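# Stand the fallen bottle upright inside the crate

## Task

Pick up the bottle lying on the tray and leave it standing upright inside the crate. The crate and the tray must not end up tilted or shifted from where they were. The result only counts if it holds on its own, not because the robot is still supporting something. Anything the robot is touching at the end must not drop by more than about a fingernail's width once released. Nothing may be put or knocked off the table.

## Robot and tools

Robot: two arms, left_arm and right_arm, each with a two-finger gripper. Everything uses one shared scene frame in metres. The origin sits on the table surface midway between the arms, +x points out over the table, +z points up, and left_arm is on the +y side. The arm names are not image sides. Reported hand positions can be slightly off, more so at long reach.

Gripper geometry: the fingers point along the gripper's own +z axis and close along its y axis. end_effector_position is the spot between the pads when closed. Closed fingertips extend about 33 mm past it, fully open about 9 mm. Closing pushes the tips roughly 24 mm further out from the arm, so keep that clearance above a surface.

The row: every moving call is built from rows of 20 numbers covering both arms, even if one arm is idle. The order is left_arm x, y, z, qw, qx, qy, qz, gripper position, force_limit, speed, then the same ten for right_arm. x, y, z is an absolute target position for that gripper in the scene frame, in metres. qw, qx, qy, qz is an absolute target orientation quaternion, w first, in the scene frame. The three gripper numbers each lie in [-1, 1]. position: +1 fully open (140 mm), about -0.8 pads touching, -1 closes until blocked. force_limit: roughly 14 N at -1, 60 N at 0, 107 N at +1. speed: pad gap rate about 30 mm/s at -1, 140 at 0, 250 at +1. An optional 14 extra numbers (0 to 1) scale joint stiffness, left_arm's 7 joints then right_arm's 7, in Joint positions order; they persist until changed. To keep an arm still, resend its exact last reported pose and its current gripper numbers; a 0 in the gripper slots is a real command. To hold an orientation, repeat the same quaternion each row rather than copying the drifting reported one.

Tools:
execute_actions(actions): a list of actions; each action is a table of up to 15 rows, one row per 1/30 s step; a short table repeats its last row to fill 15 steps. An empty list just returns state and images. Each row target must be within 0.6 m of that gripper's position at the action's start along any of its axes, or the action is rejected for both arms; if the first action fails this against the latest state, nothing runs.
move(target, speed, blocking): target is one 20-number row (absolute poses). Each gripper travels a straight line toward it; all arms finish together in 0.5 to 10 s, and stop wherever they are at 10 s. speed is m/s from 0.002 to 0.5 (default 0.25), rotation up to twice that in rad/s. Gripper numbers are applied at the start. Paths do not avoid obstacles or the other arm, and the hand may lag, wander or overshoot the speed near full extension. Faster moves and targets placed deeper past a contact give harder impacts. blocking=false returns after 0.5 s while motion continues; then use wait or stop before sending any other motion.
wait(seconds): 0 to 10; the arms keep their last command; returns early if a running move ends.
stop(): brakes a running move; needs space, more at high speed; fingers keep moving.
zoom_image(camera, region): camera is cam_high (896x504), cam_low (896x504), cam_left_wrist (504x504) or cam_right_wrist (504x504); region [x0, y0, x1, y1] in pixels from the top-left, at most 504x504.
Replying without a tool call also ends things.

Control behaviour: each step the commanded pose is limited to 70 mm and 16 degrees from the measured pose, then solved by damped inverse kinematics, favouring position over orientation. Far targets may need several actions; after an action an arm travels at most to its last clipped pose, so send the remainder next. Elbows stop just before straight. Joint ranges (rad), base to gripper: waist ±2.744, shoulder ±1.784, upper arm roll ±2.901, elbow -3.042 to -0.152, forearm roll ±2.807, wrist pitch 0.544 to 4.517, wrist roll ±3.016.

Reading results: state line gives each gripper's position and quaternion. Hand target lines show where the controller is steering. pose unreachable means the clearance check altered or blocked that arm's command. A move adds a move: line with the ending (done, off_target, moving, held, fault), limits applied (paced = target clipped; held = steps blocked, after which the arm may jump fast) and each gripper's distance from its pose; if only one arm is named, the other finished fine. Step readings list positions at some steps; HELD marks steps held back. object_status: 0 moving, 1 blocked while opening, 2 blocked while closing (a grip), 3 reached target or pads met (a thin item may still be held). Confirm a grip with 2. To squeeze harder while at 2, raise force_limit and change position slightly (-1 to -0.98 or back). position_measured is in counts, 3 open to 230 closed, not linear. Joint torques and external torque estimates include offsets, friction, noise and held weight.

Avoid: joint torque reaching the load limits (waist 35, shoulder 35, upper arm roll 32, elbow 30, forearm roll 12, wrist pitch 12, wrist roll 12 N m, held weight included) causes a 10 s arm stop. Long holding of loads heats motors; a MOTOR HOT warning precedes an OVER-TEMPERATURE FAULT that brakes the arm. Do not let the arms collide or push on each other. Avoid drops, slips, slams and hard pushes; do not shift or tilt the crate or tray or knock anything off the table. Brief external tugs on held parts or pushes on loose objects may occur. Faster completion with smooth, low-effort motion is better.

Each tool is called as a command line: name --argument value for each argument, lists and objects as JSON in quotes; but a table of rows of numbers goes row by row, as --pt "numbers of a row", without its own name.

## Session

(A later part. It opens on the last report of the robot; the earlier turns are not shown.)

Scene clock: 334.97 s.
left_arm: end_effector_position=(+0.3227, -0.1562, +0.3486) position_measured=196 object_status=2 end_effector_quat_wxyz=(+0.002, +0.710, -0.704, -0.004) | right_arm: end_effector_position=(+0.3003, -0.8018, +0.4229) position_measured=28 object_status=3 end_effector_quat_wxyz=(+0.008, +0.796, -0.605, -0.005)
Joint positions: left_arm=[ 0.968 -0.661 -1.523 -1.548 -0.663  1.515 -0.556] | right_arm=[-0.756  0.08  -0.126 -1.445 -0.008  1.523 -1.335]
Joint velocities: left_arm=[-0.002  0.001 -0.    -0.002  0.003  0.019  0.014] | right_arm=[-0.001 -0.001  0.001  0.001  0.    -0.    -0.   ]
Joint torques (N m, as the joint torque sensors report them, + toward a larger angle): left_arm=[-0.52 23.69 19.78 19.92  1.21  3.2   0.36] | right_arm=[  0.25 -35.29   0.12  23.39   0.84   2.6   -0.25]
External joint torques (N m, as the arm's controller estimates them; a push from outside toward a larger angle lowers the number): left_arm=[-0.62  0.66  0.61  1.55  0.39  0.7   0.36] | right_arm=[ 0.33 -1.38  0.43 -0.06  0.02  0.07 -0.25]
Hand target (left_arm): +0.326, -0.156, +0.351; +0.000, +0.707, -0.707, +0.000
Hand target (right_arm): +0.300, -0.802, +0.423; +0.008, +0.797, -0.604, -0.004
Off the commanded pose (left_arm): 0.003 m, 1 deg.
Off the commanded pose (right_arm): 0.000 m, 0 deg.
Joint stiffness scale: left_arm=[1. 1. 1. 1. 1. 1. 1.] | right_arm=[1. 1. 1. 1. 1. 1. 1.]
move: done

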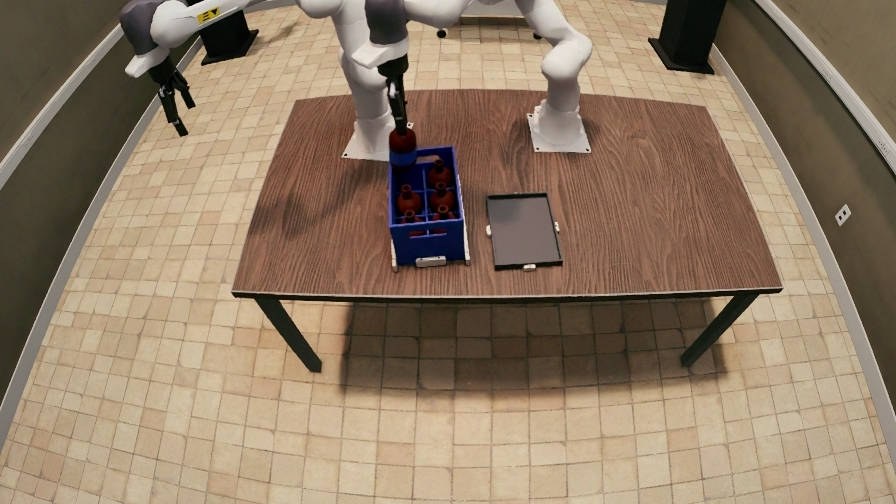

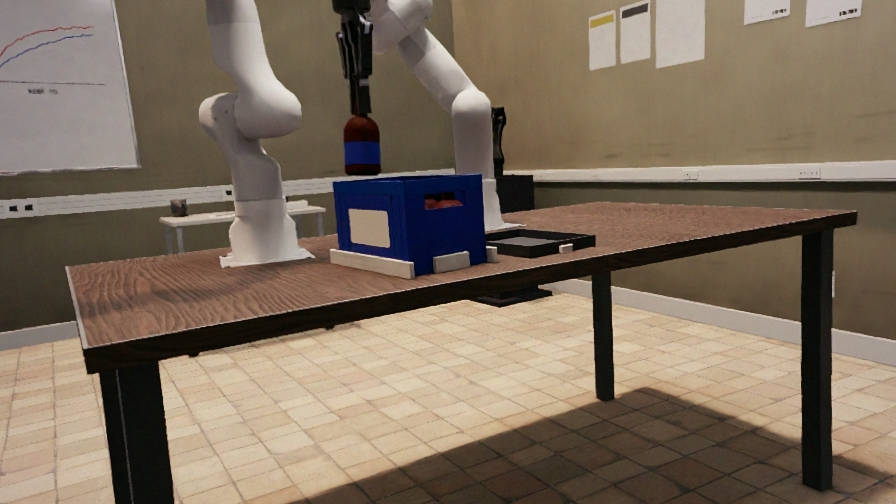

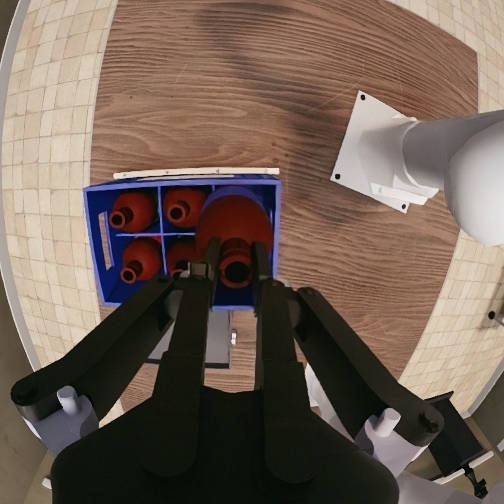

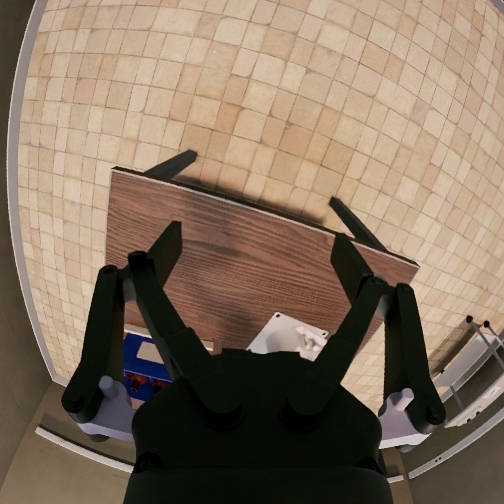

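move --target '[0.316, -0.15, 0.34, 0, 0.707, -0.707, 0, -1, 0.3, -0.4, 0.3003, -0.8019, 0.4229, 0.008, 0.797, -0.604, -0.004, 0.8, 0.4, 0.0]' --speed 0.04

move --target '[0.316, -0.15, 0.29, 0, 0.707, -0.707, 0, -1, 0.3, -0.4, 0.3003, -0.8019, 0.4229, 0.008, 0.797, -0.604, -0.004, 0.8, 0.4, 0.0]' --speed 0.06

Scene clock: 348.47 s.
left_arm: end_effector_position=(+0.3130, -0.1500, +0.3385) position_measured=196 object_status=2 end_effector_quat_wxyz=(+0.003, +0.709, -0.705, -0.005) | right_arm: end_effector_position=(+0.3003, -0.8018, +0.4229) position_measured=28 object_status=3 end_effector_quat_wxyz=(+0.008, +0.796, -0.605, -0.005)
Joint positions: left_arm=[ 0.897 -0.662 -1.482 -1.621 -0.662  1.545 -0.547] | right_arm=[-0.756  0.08  -0.126 -1.445 -0.008  1.523 -1.335]
Joint velocities: left_arm=[-0.013 -0.     0.009 -0.012  0.003  0.022  0.007] | right_arm=[ 0.001  0.001 -0.    -0.    -0.    -0.001 -0.   ]
Joint torques (N m, as the joint torque sensors report them, + toward a larger angle): left_arm=[ 0.   20.48 20.37 20.25  1.16  3.22  0.26] | right_arm=[  0.29 -35.33   0.33  23.4    0.84   2.6   -0.27]
External joint torques (N m, as the arm's controller estimates them; a push from outside toward a larger angle lowers the number): left_arm=[-0.1  -0.43  1.09  1.67  0.35  0.73  0.26] | right_arm=[ 0.28 -1.71  0.55  0.11  0.03  0.09 -0.27]
Hand target (left_arm): +0.316, -0.150, +0.340; +0.000, +0.707, -0.707, +0.000
Hand target (right_arm): +0.300, -0.802, +0.423; +0.008, +0.797, -0.604, -0.004
Off the commanded pose (left_arm): 0.003 m, 1 deg.
Off the commanded pose (right_arm): 0.000 m, 0 deg.
Joint stiffness scale: left_arm=[1. 1. 1. 1. 1. 1. 1.] | right_arm=[1. 1. 1. 1. 1. 1. 1.]
move: done

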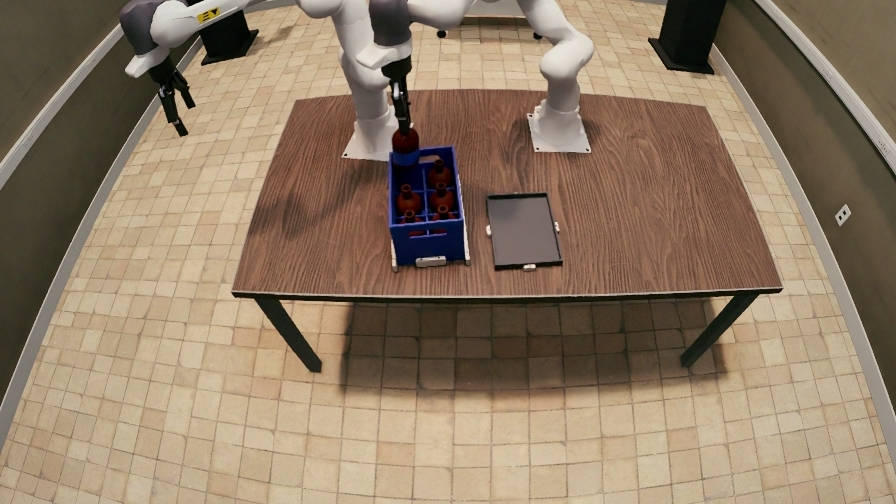

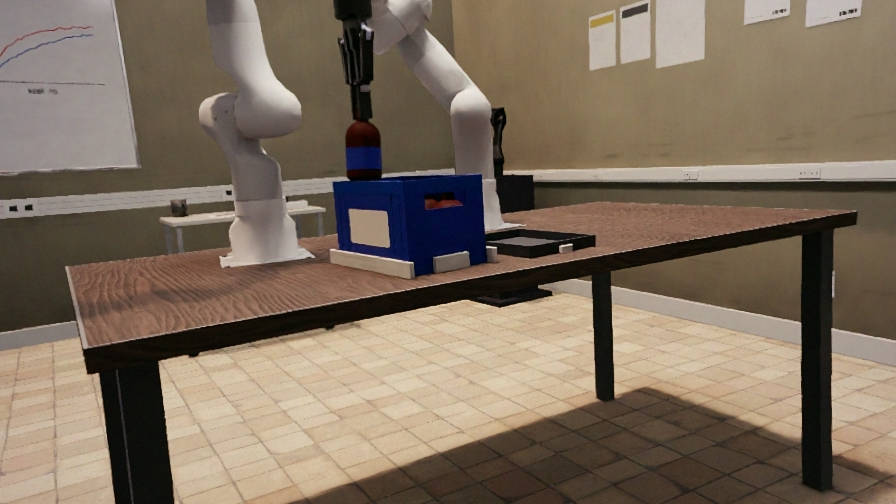

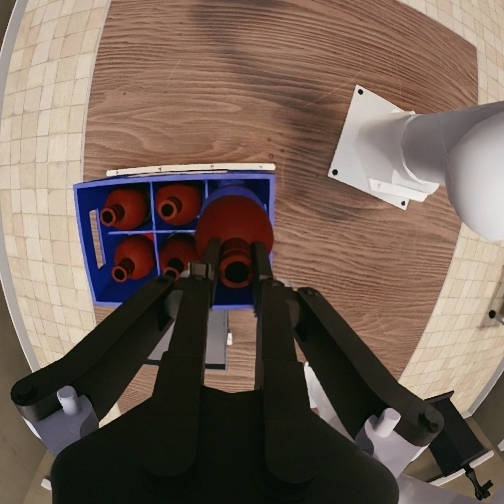

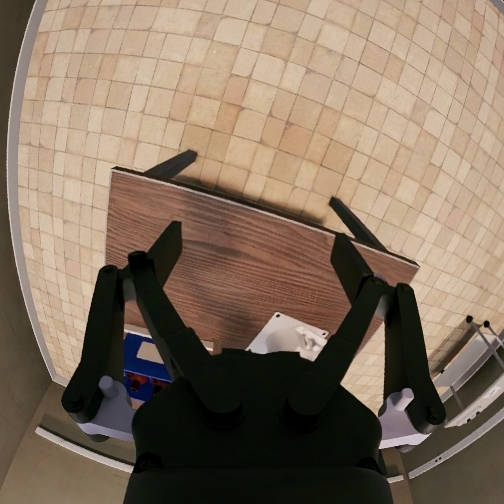

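Scene clock: 349.73 s.
left_arm: end_effector_position=(+0.3159, -0.1482, +0.2894) position_measured=196 object_status=2 end_effector_quat_wxyz=(-0.000, +0.710, -0.704, -0.003) | right_arm: end_effector_position=(+0.3003, -0.8018, +0.4229) position_measured=28 object_status=3 end_effector_quat_wxyz=(+0.008, +0.796, -0.605, -0.005)
Joint positions: left_arm=[ 0.87  -0.69  -1.508 -1.74  -0.69   1.655 -0.522] | right_arm=[-0.756  0.08  -0.126 -1.445 -0.008  1.523 -1.335]
Joint velocities: left_arm=[-0.001 -0.001  0.    -0.     0.     0.014  0.005] | right_arm=[ 0.001 -0.001 -0.     0.001  0.001  0.002 -0.   ]
Joint torques (N m, as the joint torque sensors report them, + toward a larger angle): left_arm=[-0.18 21.35 18.33 19.86  0.32  3.22  0.21] | right_arm=[ -0.02 -35.41   0.23  23.33   0.84   2.64  -0.28]
External joint torques (N m, as the arm's controller estimates them; a push from outside toward a larger angle lowers the number): left_arm=[-0.22  0.76 -1.95  1.22 -0.5   0.71  0.21] | right_arm=[-0.03 -1.45  0.45 -0.15  0.02  0.11 -0.28]
Hand target (left_arm): +0.316, -0.151, +0.290; +0.000, +0.707, -0.707, +0.000
Hand target (right_arm): +0.300, -0.802, +0.423; +0.008, +0.797, -0.604, -0.004
Off the commanded pose (left_arm): 0.002 m, 1 deg.
Off the commanded pose (right_arm): 0.000 m, 0 deg.
Joint stiffness scale: left_arm=[1. 1. 1. 1. 1. 1. 1.] | right_arm=[1. 1. 1. 1. 1. 1. 1.]
move: done

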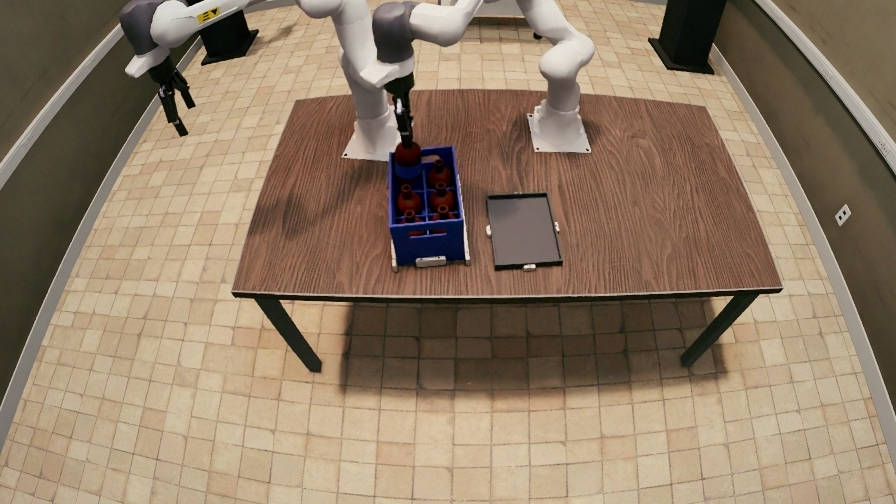

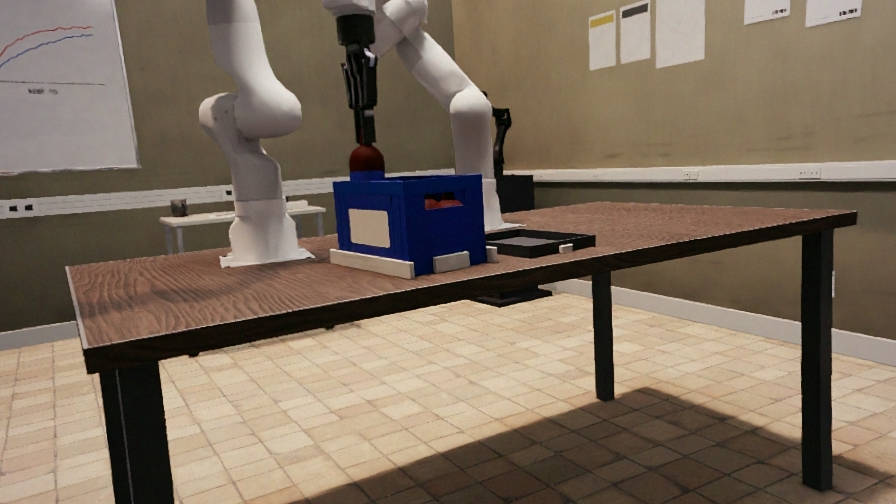

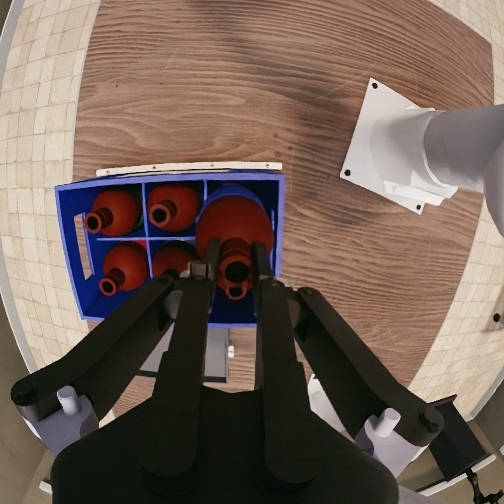

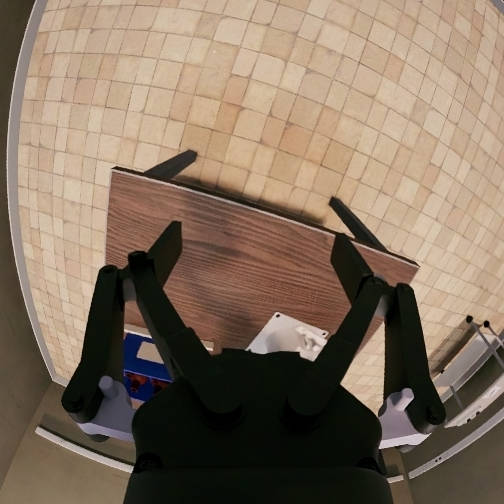

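zoom_image --camera "cam_left_wrist" --region '[130, 155, 310, 305]'

zoom_image --camera "cam_high" --region '[365, 100, 475, 240]'

Region (130, 155, 310, 305) of cam_left_wrist's 504x504 image, scaled by 2.800, with more detail than that image has.

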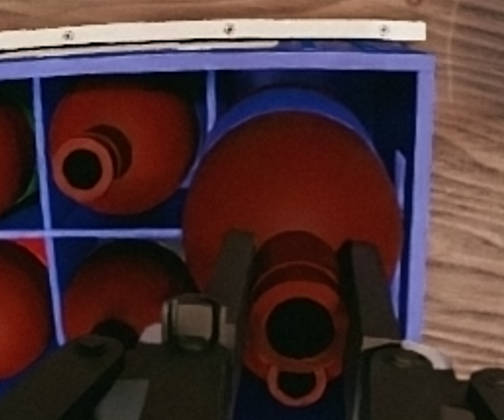

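Region (365, 100, 475, 240) of cam_high's 896x504 image, scaled by 3.600, with more detail than that image has; it fills the left 396 columns of this view, and the rest is white.

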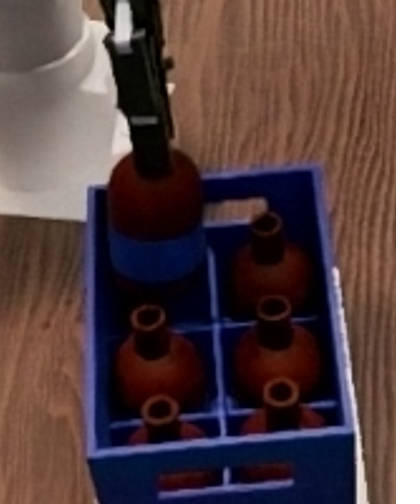

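move --target '[0.316, -0.153, 0.2, 0, 0.707, -0.707, 0, -1, 0.3, -0.4, 0.3003, -0.8019, 0.4229, 0.008, 0.797, -0.604, -0.004, 0.8, 0.4, 0.0]' --speed 0.05

Scene clock: 358.03 s.
left_arm: end_effector_position=(+0.3144, -0.1527, +0.1991) position_measured=196 object_status=2 end_effector_quat_wxyz=(+0.000, +0.709, -0.705, -0.004) | right_arm: end_effector_position=(+0.3003, -0.8018, +0.4229) position_measured=28 object_status=3 end_effector_quat_wxyz=(+0.008, +0.796, -0.605, -0.005)
Joint positions: left_arm=[ 0.89  -0.734 -1.631 -1.887 -0.765  1.836 -0.482] | right_arm=[-0.756  0.08  -0.126 -1.445 -0.008  1.523 -1.335]
Joint velocities: left_arm=[ 0.002 -0.001 -0.    -0.002  0.001  0.014  0.004] | right_arm=[ 0.     0.001  0.001 -0.002 -0.001 -0.002  0.   ]
Joint torques (N m, as the joint torque sensors report them, + toward a larger angle): left_arm=[ 1.37 22.94 19.79 18.91  0.2   3.24  0.33] | right_arm=[  0.2  -35.21   0.16  23.25   0.84   2.6   -0.26]
External joint torques (N m, as the arm's controller estimates them; a push from outside toward a larger angle lowers the number): left_arm=[ 1.48  0.64 -1.53  0.95 -0.59  0.75  0.33] | right_arm=[ 0.2  -1.82  0.4   0.09  0.03  0.1  -0.27]
Hand target (left_arm): +0.317, -0.154, +0.200; +0.001, +0.707, -0.707, -0.000
Hand target (right_arm): +0.300, -0.802, +0.423; +0.008, +0.797, -0.604, -0.004
Off the commanded pose (left_arm): 0.002 m, 1 deg.
Off the commanded pose (right_arm): 0.000 m, 0 deg.
Joint stiffness scale: left_arm=[1. 1. 1. 1. 1. 1. 1.] | right_arm=[1. 1. 1. 1. 1. 1. 1.]
move: done

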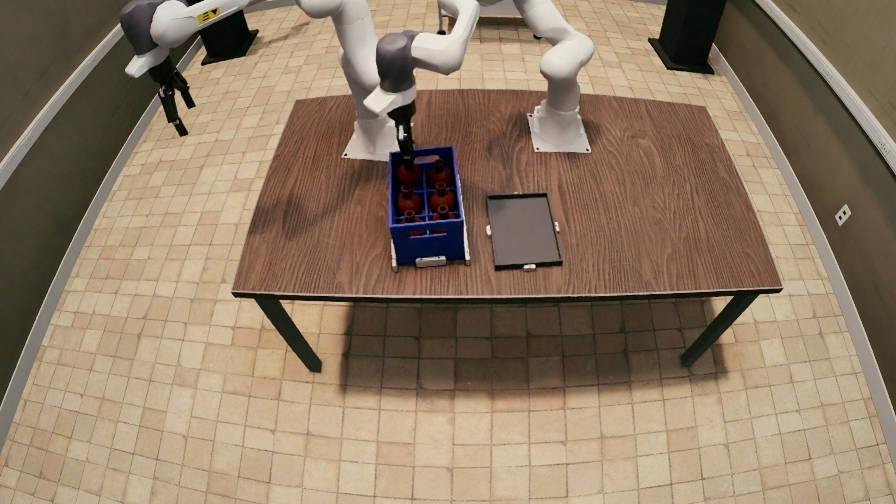

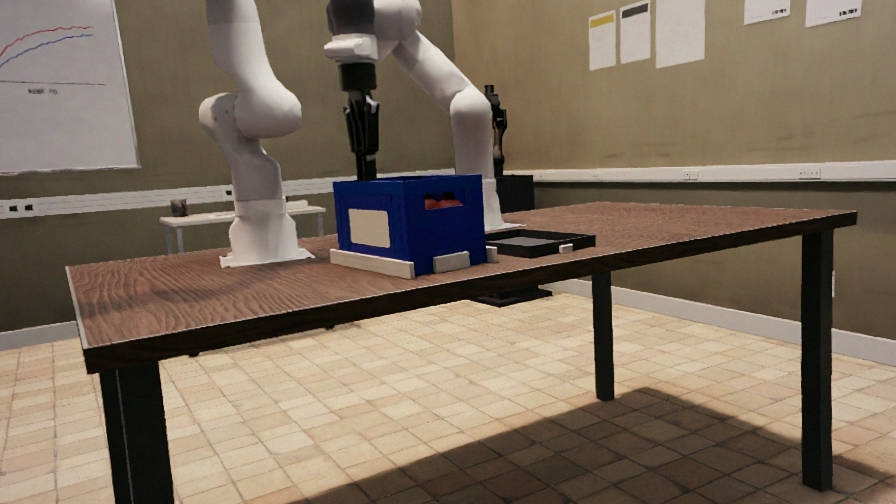

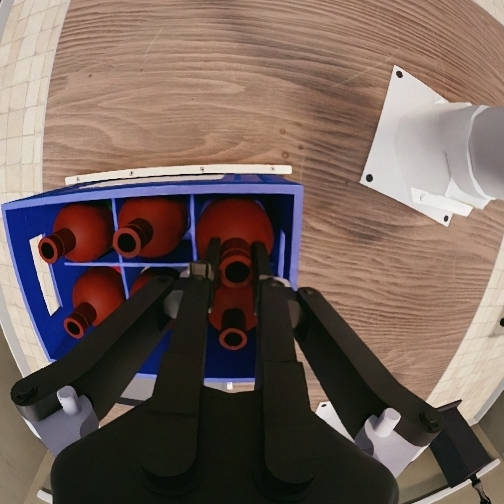

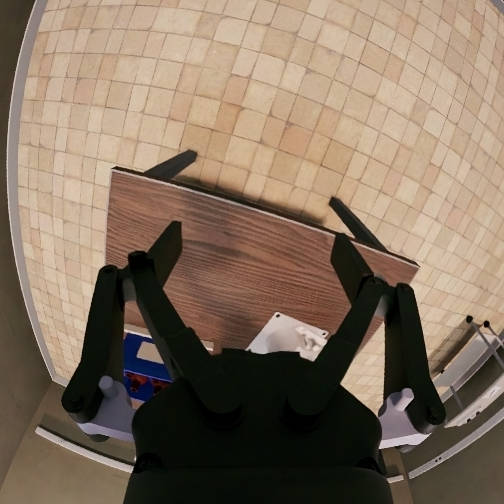

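move --target '[0.317, -0.153, 0.176, 0, 0.707, -0.707, 0, -1, 0.3, -0.4, 0.3003, -0.8019, 0.4229, 0.008, 0.797, -0.604, -0.004, 0.8, 0.4, 0.0]' --speed 0.025

Scene clock: 363.87 s.
left_arm: end_effector_position=(+0.3146, -0.1527, +0.1756) position_measured=196 object_status=2 end_effector_quat_wxyz=(+0.001, +0.709, -0.705, -0.003) | right_arm: end_effector_position=(+0.3003, -0.8018, +0.4229) position_measured=28 object_status=3 end_effector_quat_wxyz=(+0.008, +0.796, -0.605, -0.005)
Joint positions: left_arm=[ 0.905 -0.741 -1.672 -1.918 -0.786  1.885 -0.47 ] | right_arm=[-0.756  0.08  -0.126 -1.445 -0.008  1.523 -1.335]
Joint velocities: left_arm=[ 0.003 -0.    -0.005 -0.003 -0.001  0.015  0.006] | right_arm=[ 0.     0.    -0.001 -0.    -0.001 -0.001 -0.001]
Joint torques (N m, as the joint torque sensors report them, + toward a larger angle): left_arm=[ 1.85 23.03 20.   18.    0.34  3.15  0.31] | right_arm=[  0.2  -35.31   0.36  23.25   0.83   2.58  -0.25]
External joint torques (N m, as the arm's controller estimates them; a push from outside toward a larger angle lowers the number): left_arm=[ 2.    0.08 -1.38  0.29 -0.43  0.65  0.31] | right_arm=[ 0.18 -1.66  0.58 -0.05  0.01  0.07 -0.25]
Hand target (left_arm): +0.317, -0.153, +0.176; +0.000, +0.707, -0.707, -0.000
Hand target (right_arm): +0.300, -0.802, +0.423; +0.008, +0.797, -0.604, -0.004
Off the commanded pose (left_arm): 0.003 m, 0 deg.
Off the commanded pose (right_arm): 0.000 m, 0 deg.
Joint stiffness scale: left_arm=[1. 1. 1. 1. 1. 1. 1.] | right_arm=[1. 1. 1. 1. 1. 1. 1.]
move: done

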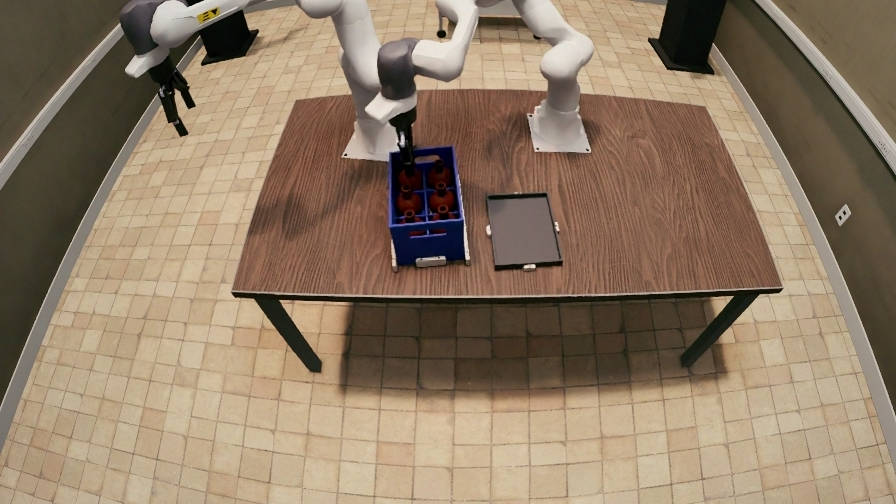

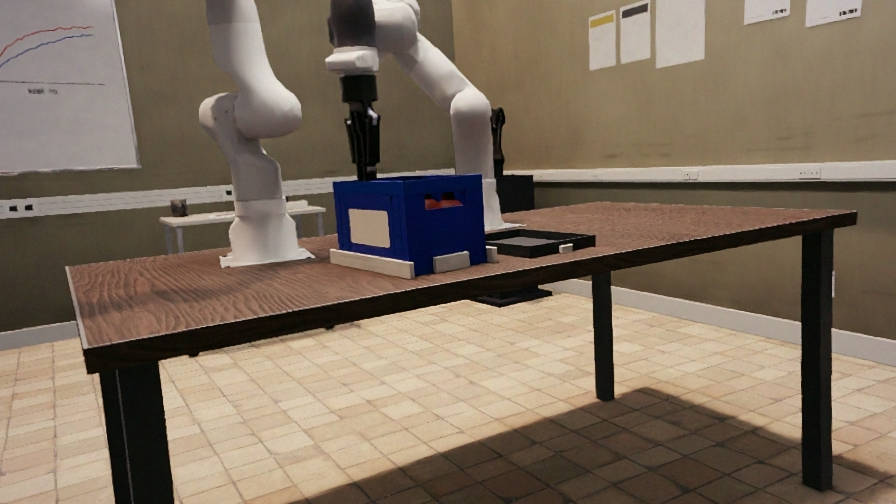

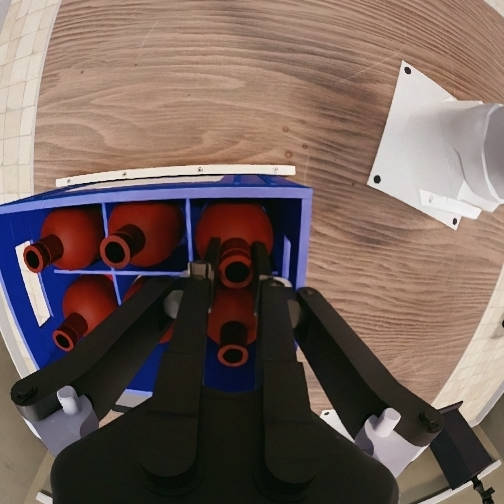

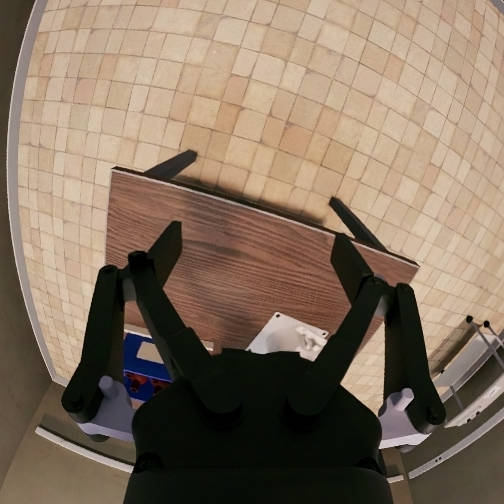

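move --target '[0.317, -0.153, 0.164, 0, 0.707, -0.707, 0, -1, 0.3, -0.4, 0.3003, -0.8019, 0.4229, 0.008, 0.797, -0.604, -0.004, 0.8, 0.4, 0.0]' --speed 0.012

Scene clock: 367.70 s.
left_arm: end_effector_position=(+0.3182, -0.1576, +0.1730) position_measured=197 object_status=2 end_effector_quat_wxyz=(+0.003, +0.709, -0.706, +0.006) | right_arm: end_effector_position=(+0.3003, -0.8018, +0.4229) position_measured=28 object_status=3 end_effector_quat_wxyz=(+0.008, +0.796, -0.605, -0.005)
Joint positions: left_arm=[ 0.911 -0.741 -1.682 -1.921 -0.798  1.909 -0.465] | right_arm=[-0.756  0.08  -0.126 -1.445 -0.008  1.523 -1.335]
Joint velocities: left_arm=[ 0.002  0.001 -0.001  0.001 -0.001  0.     0.002] | right_arm=[ 0.    -0.001  0.001  0.     0.001  0.001  0.002]
Joint torques (N m, as the joint torque sensors report them, + toward a larger angle): left_arm=[ 3.41 19.75 13.37 11.64  0.35  3.38  0.34] | right_arm=[  0.19 -35.44   0.4   23.15   0.86   2.59  -0.25]
External joint torques (N m, as the arm's controller estimates them; a push from outside toward a larger angle lowers the number): left_arm=[ 3.32 -3.37 -8.07 -5.9  -0.41  0.85  0.34] | right_arm=[-0.01 -1.57  0.45 -0.29  0.02  0.06 -0.25]
Hand target (left_arm): +0.317, -0.153, +0.164; +0.000, +0.707, -0.707, -0.000
Hand target (right_arm): +0.300, -0.802, +0.423; +0.008, +0.797, -0.604, -0.004
Off the commanded pose (left_arm): 0.010 m, 1 deg.
Off the commanded pose (right_arm): 0.000 m, 0 deg.
Joint stiffness scale: left_arm=[1. 1. 1. 1. 1. 1. 1.] | right_arm=[1. 1. 1. 1. 1. 1. 1.]
move: off_target (left_arm)

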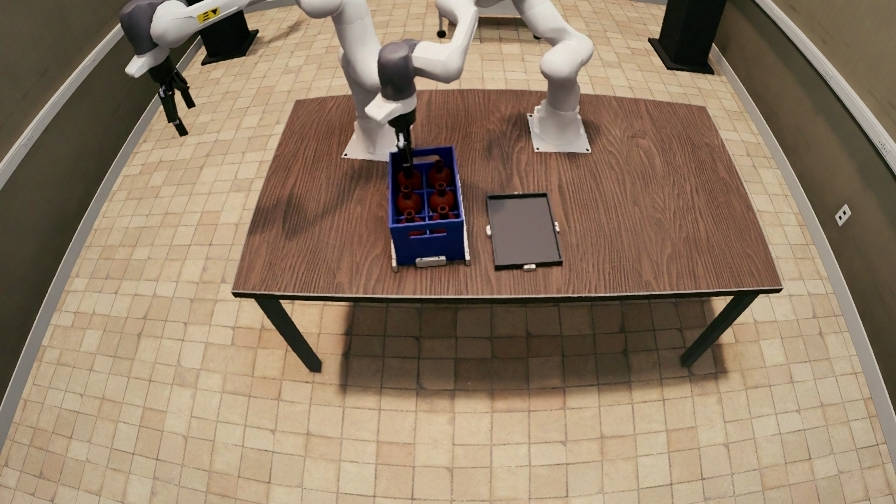

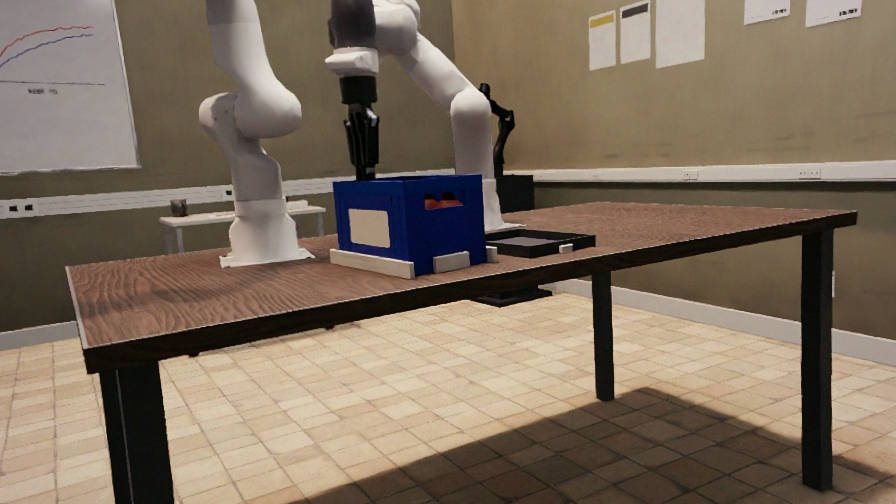

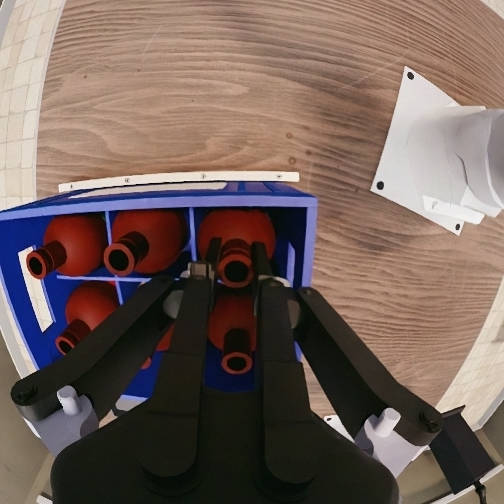

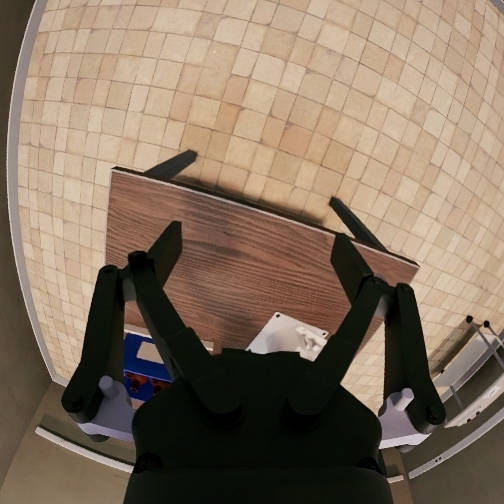

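execute_actions --actions '[[[0.317, -0.153, 0.1745, 0, 0.707, -0.707, 0, -1, 0.3, -0.4, 0.3003, -0.8019, 0.4229, 0.008, 0.797, -0.604, -0.004, 0.8, 0.4, 0.0]], [[0.317, -0.153, 0.1745, 0, 0.707, -0.707, 0, -0.3, 0.3, -0.6, 0.3003, -0.8019, 0.4229, 0.008, 0.797, -0.604, -0.004, 0.8, 0.4, 0.0]]]'

Scene clock: 372.27 s.
left_arm: end_effector_position=(+0.3176, -0.1538, +0.1738) position_measured=167 object_status=3 end_effector_quat_wxyz=(-0.000, +0.708, -0.706, +0.001) | right_arm: end_effector_position=(+0.3003, -0.8018, +0.4229) position_measured=28 object_status=3 end_effector_quat_wxyz=(+0.008, +0.796, -0.605, -0.005)
Joint positions: left_arm=[ 0.909 -0.741 -1.678 -1.921 -0.788  1.9   -0.465] | right_arm=[-0.756  0.08  -0.126 -1.445 -0.008  1.523 -1.335]
Joint velocities: left_arm=[ 0.    -0.001  0.001  0.001 -0.001  0.    -0.   ] | right_arm=[ 0.001 -0.001  0.001 -0.001 -0.    -0.001 -0.001]
Joint torques (N m, as the joint torque sensors report them, + toward a larger angle): left_arm=[-0.4  24.33 21.06 18.3   1.18  2.07  0.06] | right_arm=[  0.19 -34.95   0.11  23.32   0.86   2.63  -0.26]
External joint torques (N m, as the arm's controller estimates them; a push from outside toward a larger angle lowers the number): left_arm=[-0.53  1.3  -0.45  0.73  0.4  -0.46  0.06] | right_arm=[ 0.03 -1.21  0.19 -0.04  0.02  0.11 -0.26]
External joint torques at the end of the 1st action: left_arm=[-0.58  1.17  0.28  0.9   0.52 -0.52  0.08] | right_arm=[ 0.21 -1.71  0.55 -0.13  0.03  0.09 -0.26]
Hand target (left_arm): +0.317, -0.153, +0.174; -0.000, +0.707, -0.707, +0.000
Hand target (right_arm): +0.300, -0.802, +0.423; +0.008, +0.797, -0.604, -0.004
Off the commanded pose (left_arm): 0.001 m, 0 deg.
Off the commanded pose (right_arm): 0.000 m, 0 deg.
Joint stiffness scale: left_arm=[1. 1. 1. 1. 1. 1. 1.] | right_arm=[1. 1. 1. 1. 1. 1. 1.]
Step readings (end_effector_position; steps 1 to 15: 1st action; 16 to 30: 2nd action):
0: left_arm (+0.3183, -0.1576, +0.1730) | right_arm (+0.3003, -0.8018, +0.4229)
1: left_arm (+0.3182, -0.1571, +0.1735) | right_arm (+0.3003, -0.8018, +0.4229)
2: left_arm (+0.3183, -0.1564, +0.1738) | right_arm (+0.3003, -0.8018, +0.4229)
4: left_arm (+0.3180, -0.1552, +0.1736) | right_arm (+0.3003, -0.8018, +0.4229)
8: left_arm (+0.3176, -0.1544, +0.1735) | right_arm (+0.3003, -0.8018, +0.4229)
15: left_arm (+0.3174, -0.1541, +0.1735) | right_arm (+0.3003, -0.8018, +0.4229)
16: left_arm (+0.3174, -0.1541, +0.1735) | right_arm (+0.3003, -0.8018, +0.4229)
17: left_arm (+0.3174, -0.1541, +0.1736) | right_arm (+0.3003, -0.8018, +0.4229)
19: left_arm (+0.3176, -0.1539, +0.1737) | right_arm (+0.3003, -0.8018, +0.4229)
23: left_arm (+0.3177, -0.1538, +0.1738) | right_arm (+0.3003, -0.8018, +0.4229)
30: end_effector_position above

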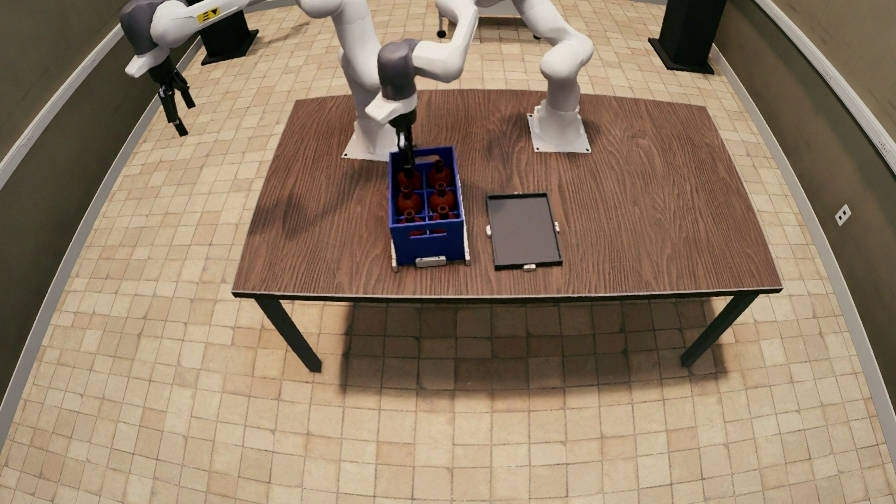

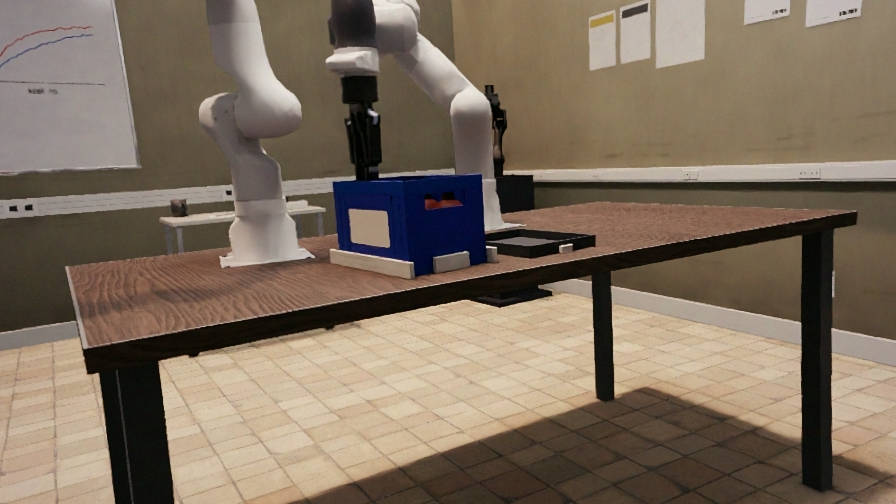

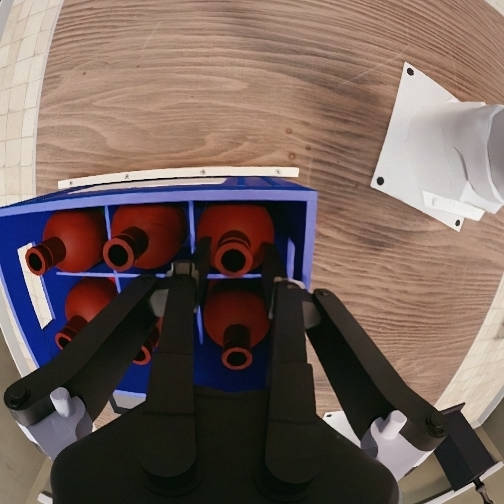

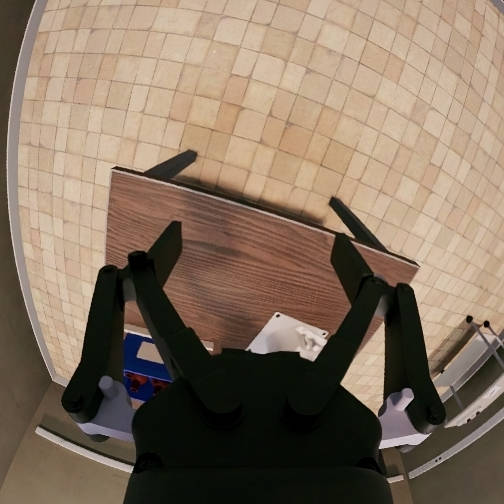

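move --target '[0.317, -0.15, 0.3, 0, 0.707, -0.707, 0, -0.3, 0.3, -0.6, 0.3003, -0.8019, 0.4229, 0.008, 0.797, -0.604, -0.004, 0.8, 0.4, 0.0]' --speed 0.15

Scene clock: 375.70 s.
left_arm: end_effector_position=(+0.3166, -0.1499, +0.2999) position_measured=167 object_status=3 end_effector_quat_wxyz=(+0.000, +0.704, -0.710, +0.002) | right_arm: end_effector_position=(+0.3003, -0.8018, +0.4229) position_measured=28 object_status=3 end_effector_quat_wxyz=(+0.008, +0.796, -0.605, -0.005)
Joint positions: left_arm=[ 0.862 -0.664 -1.505 -1.727 -0.666  1.657 -0.521] | right_arm=[-0.756  0.08  -0.126 -1.445 -0.008  1.523 -1.335]
Joint velocities: left_arm=[ 0.002 -0.     0.002  0.001 -0.001 -0.015 -0.008] | right_arm=[ 0.001 -0.     0.     0.001 -0.     0.    -0.   ]
Joint torques (N m, as the joint torque sensors report them, + toward a larger angle): left_arm=[ 0.55 19.27 19.25 20.65  1.01  2.09 -0.27] | right_arm=[  0.31 -35.35   0.25  23.07   0.85   2.61  -0.25]
External joint torques (N m, as the arm's controller estimates them; a push from outside toward a larger angle lowers the number): left_arm=[ 0.44 -0.67 -0.41  1.68  0.19 -0.44 -0.27] | right_arm=[ 0.32 -1.47  0.49 -0.35  0.03  0.08 -0.25]
Hand target (left_arm): +0.316, -0.149, +0.300; -0.001, +0.707, -0.707, +0.000
Hand target (right_arm): +0.300, -0.802, +0.423; +0.008, +0.797, -0.604, -0.004
Off the commanded pose (left_arm): 0.000 m, 0 deg.
Off the commanded pose (right_arm): 0.000 m, 0 deg.
Joint stiffness scale: left_arm=[1. 1. 1. 1. 1. 1. 1.] | right_arm=[1. 1. 1. 1. 1. 1. 1.]
move: done

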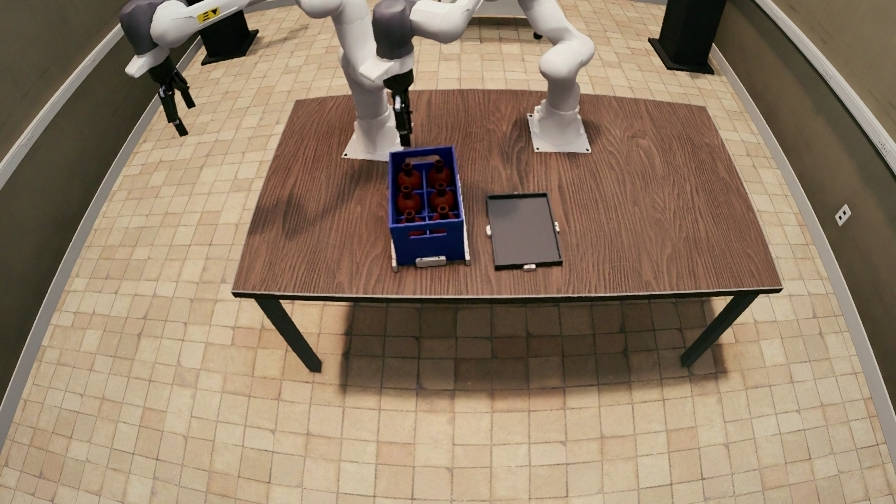

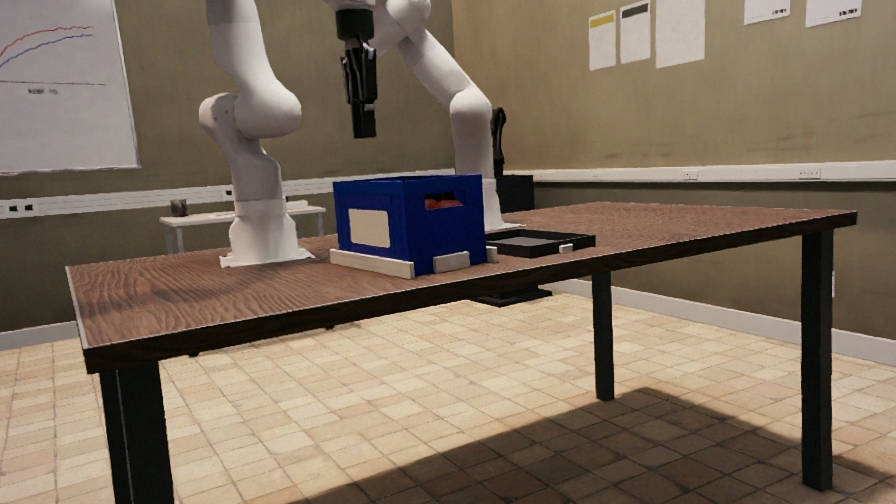

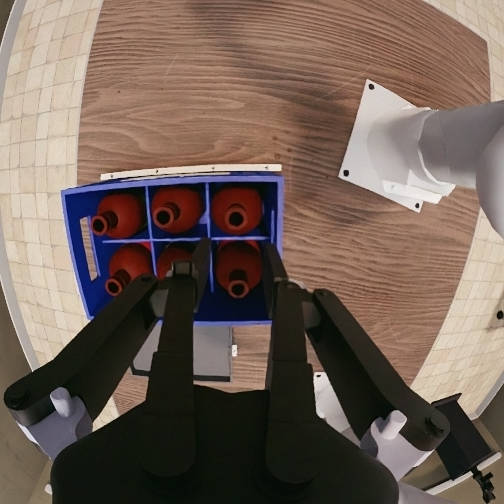

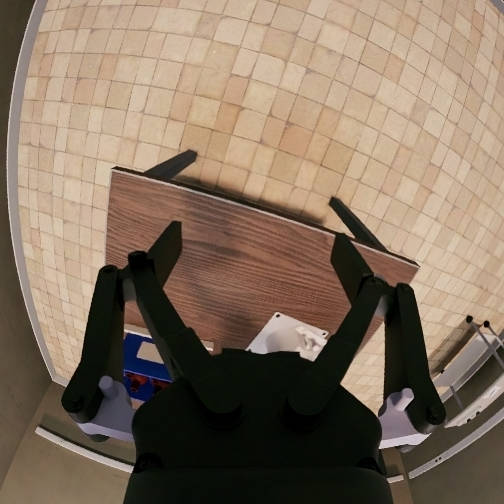

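The bottle is standing upright in the crate.

finished_scene --scene 1

The scene is finished: the task was done.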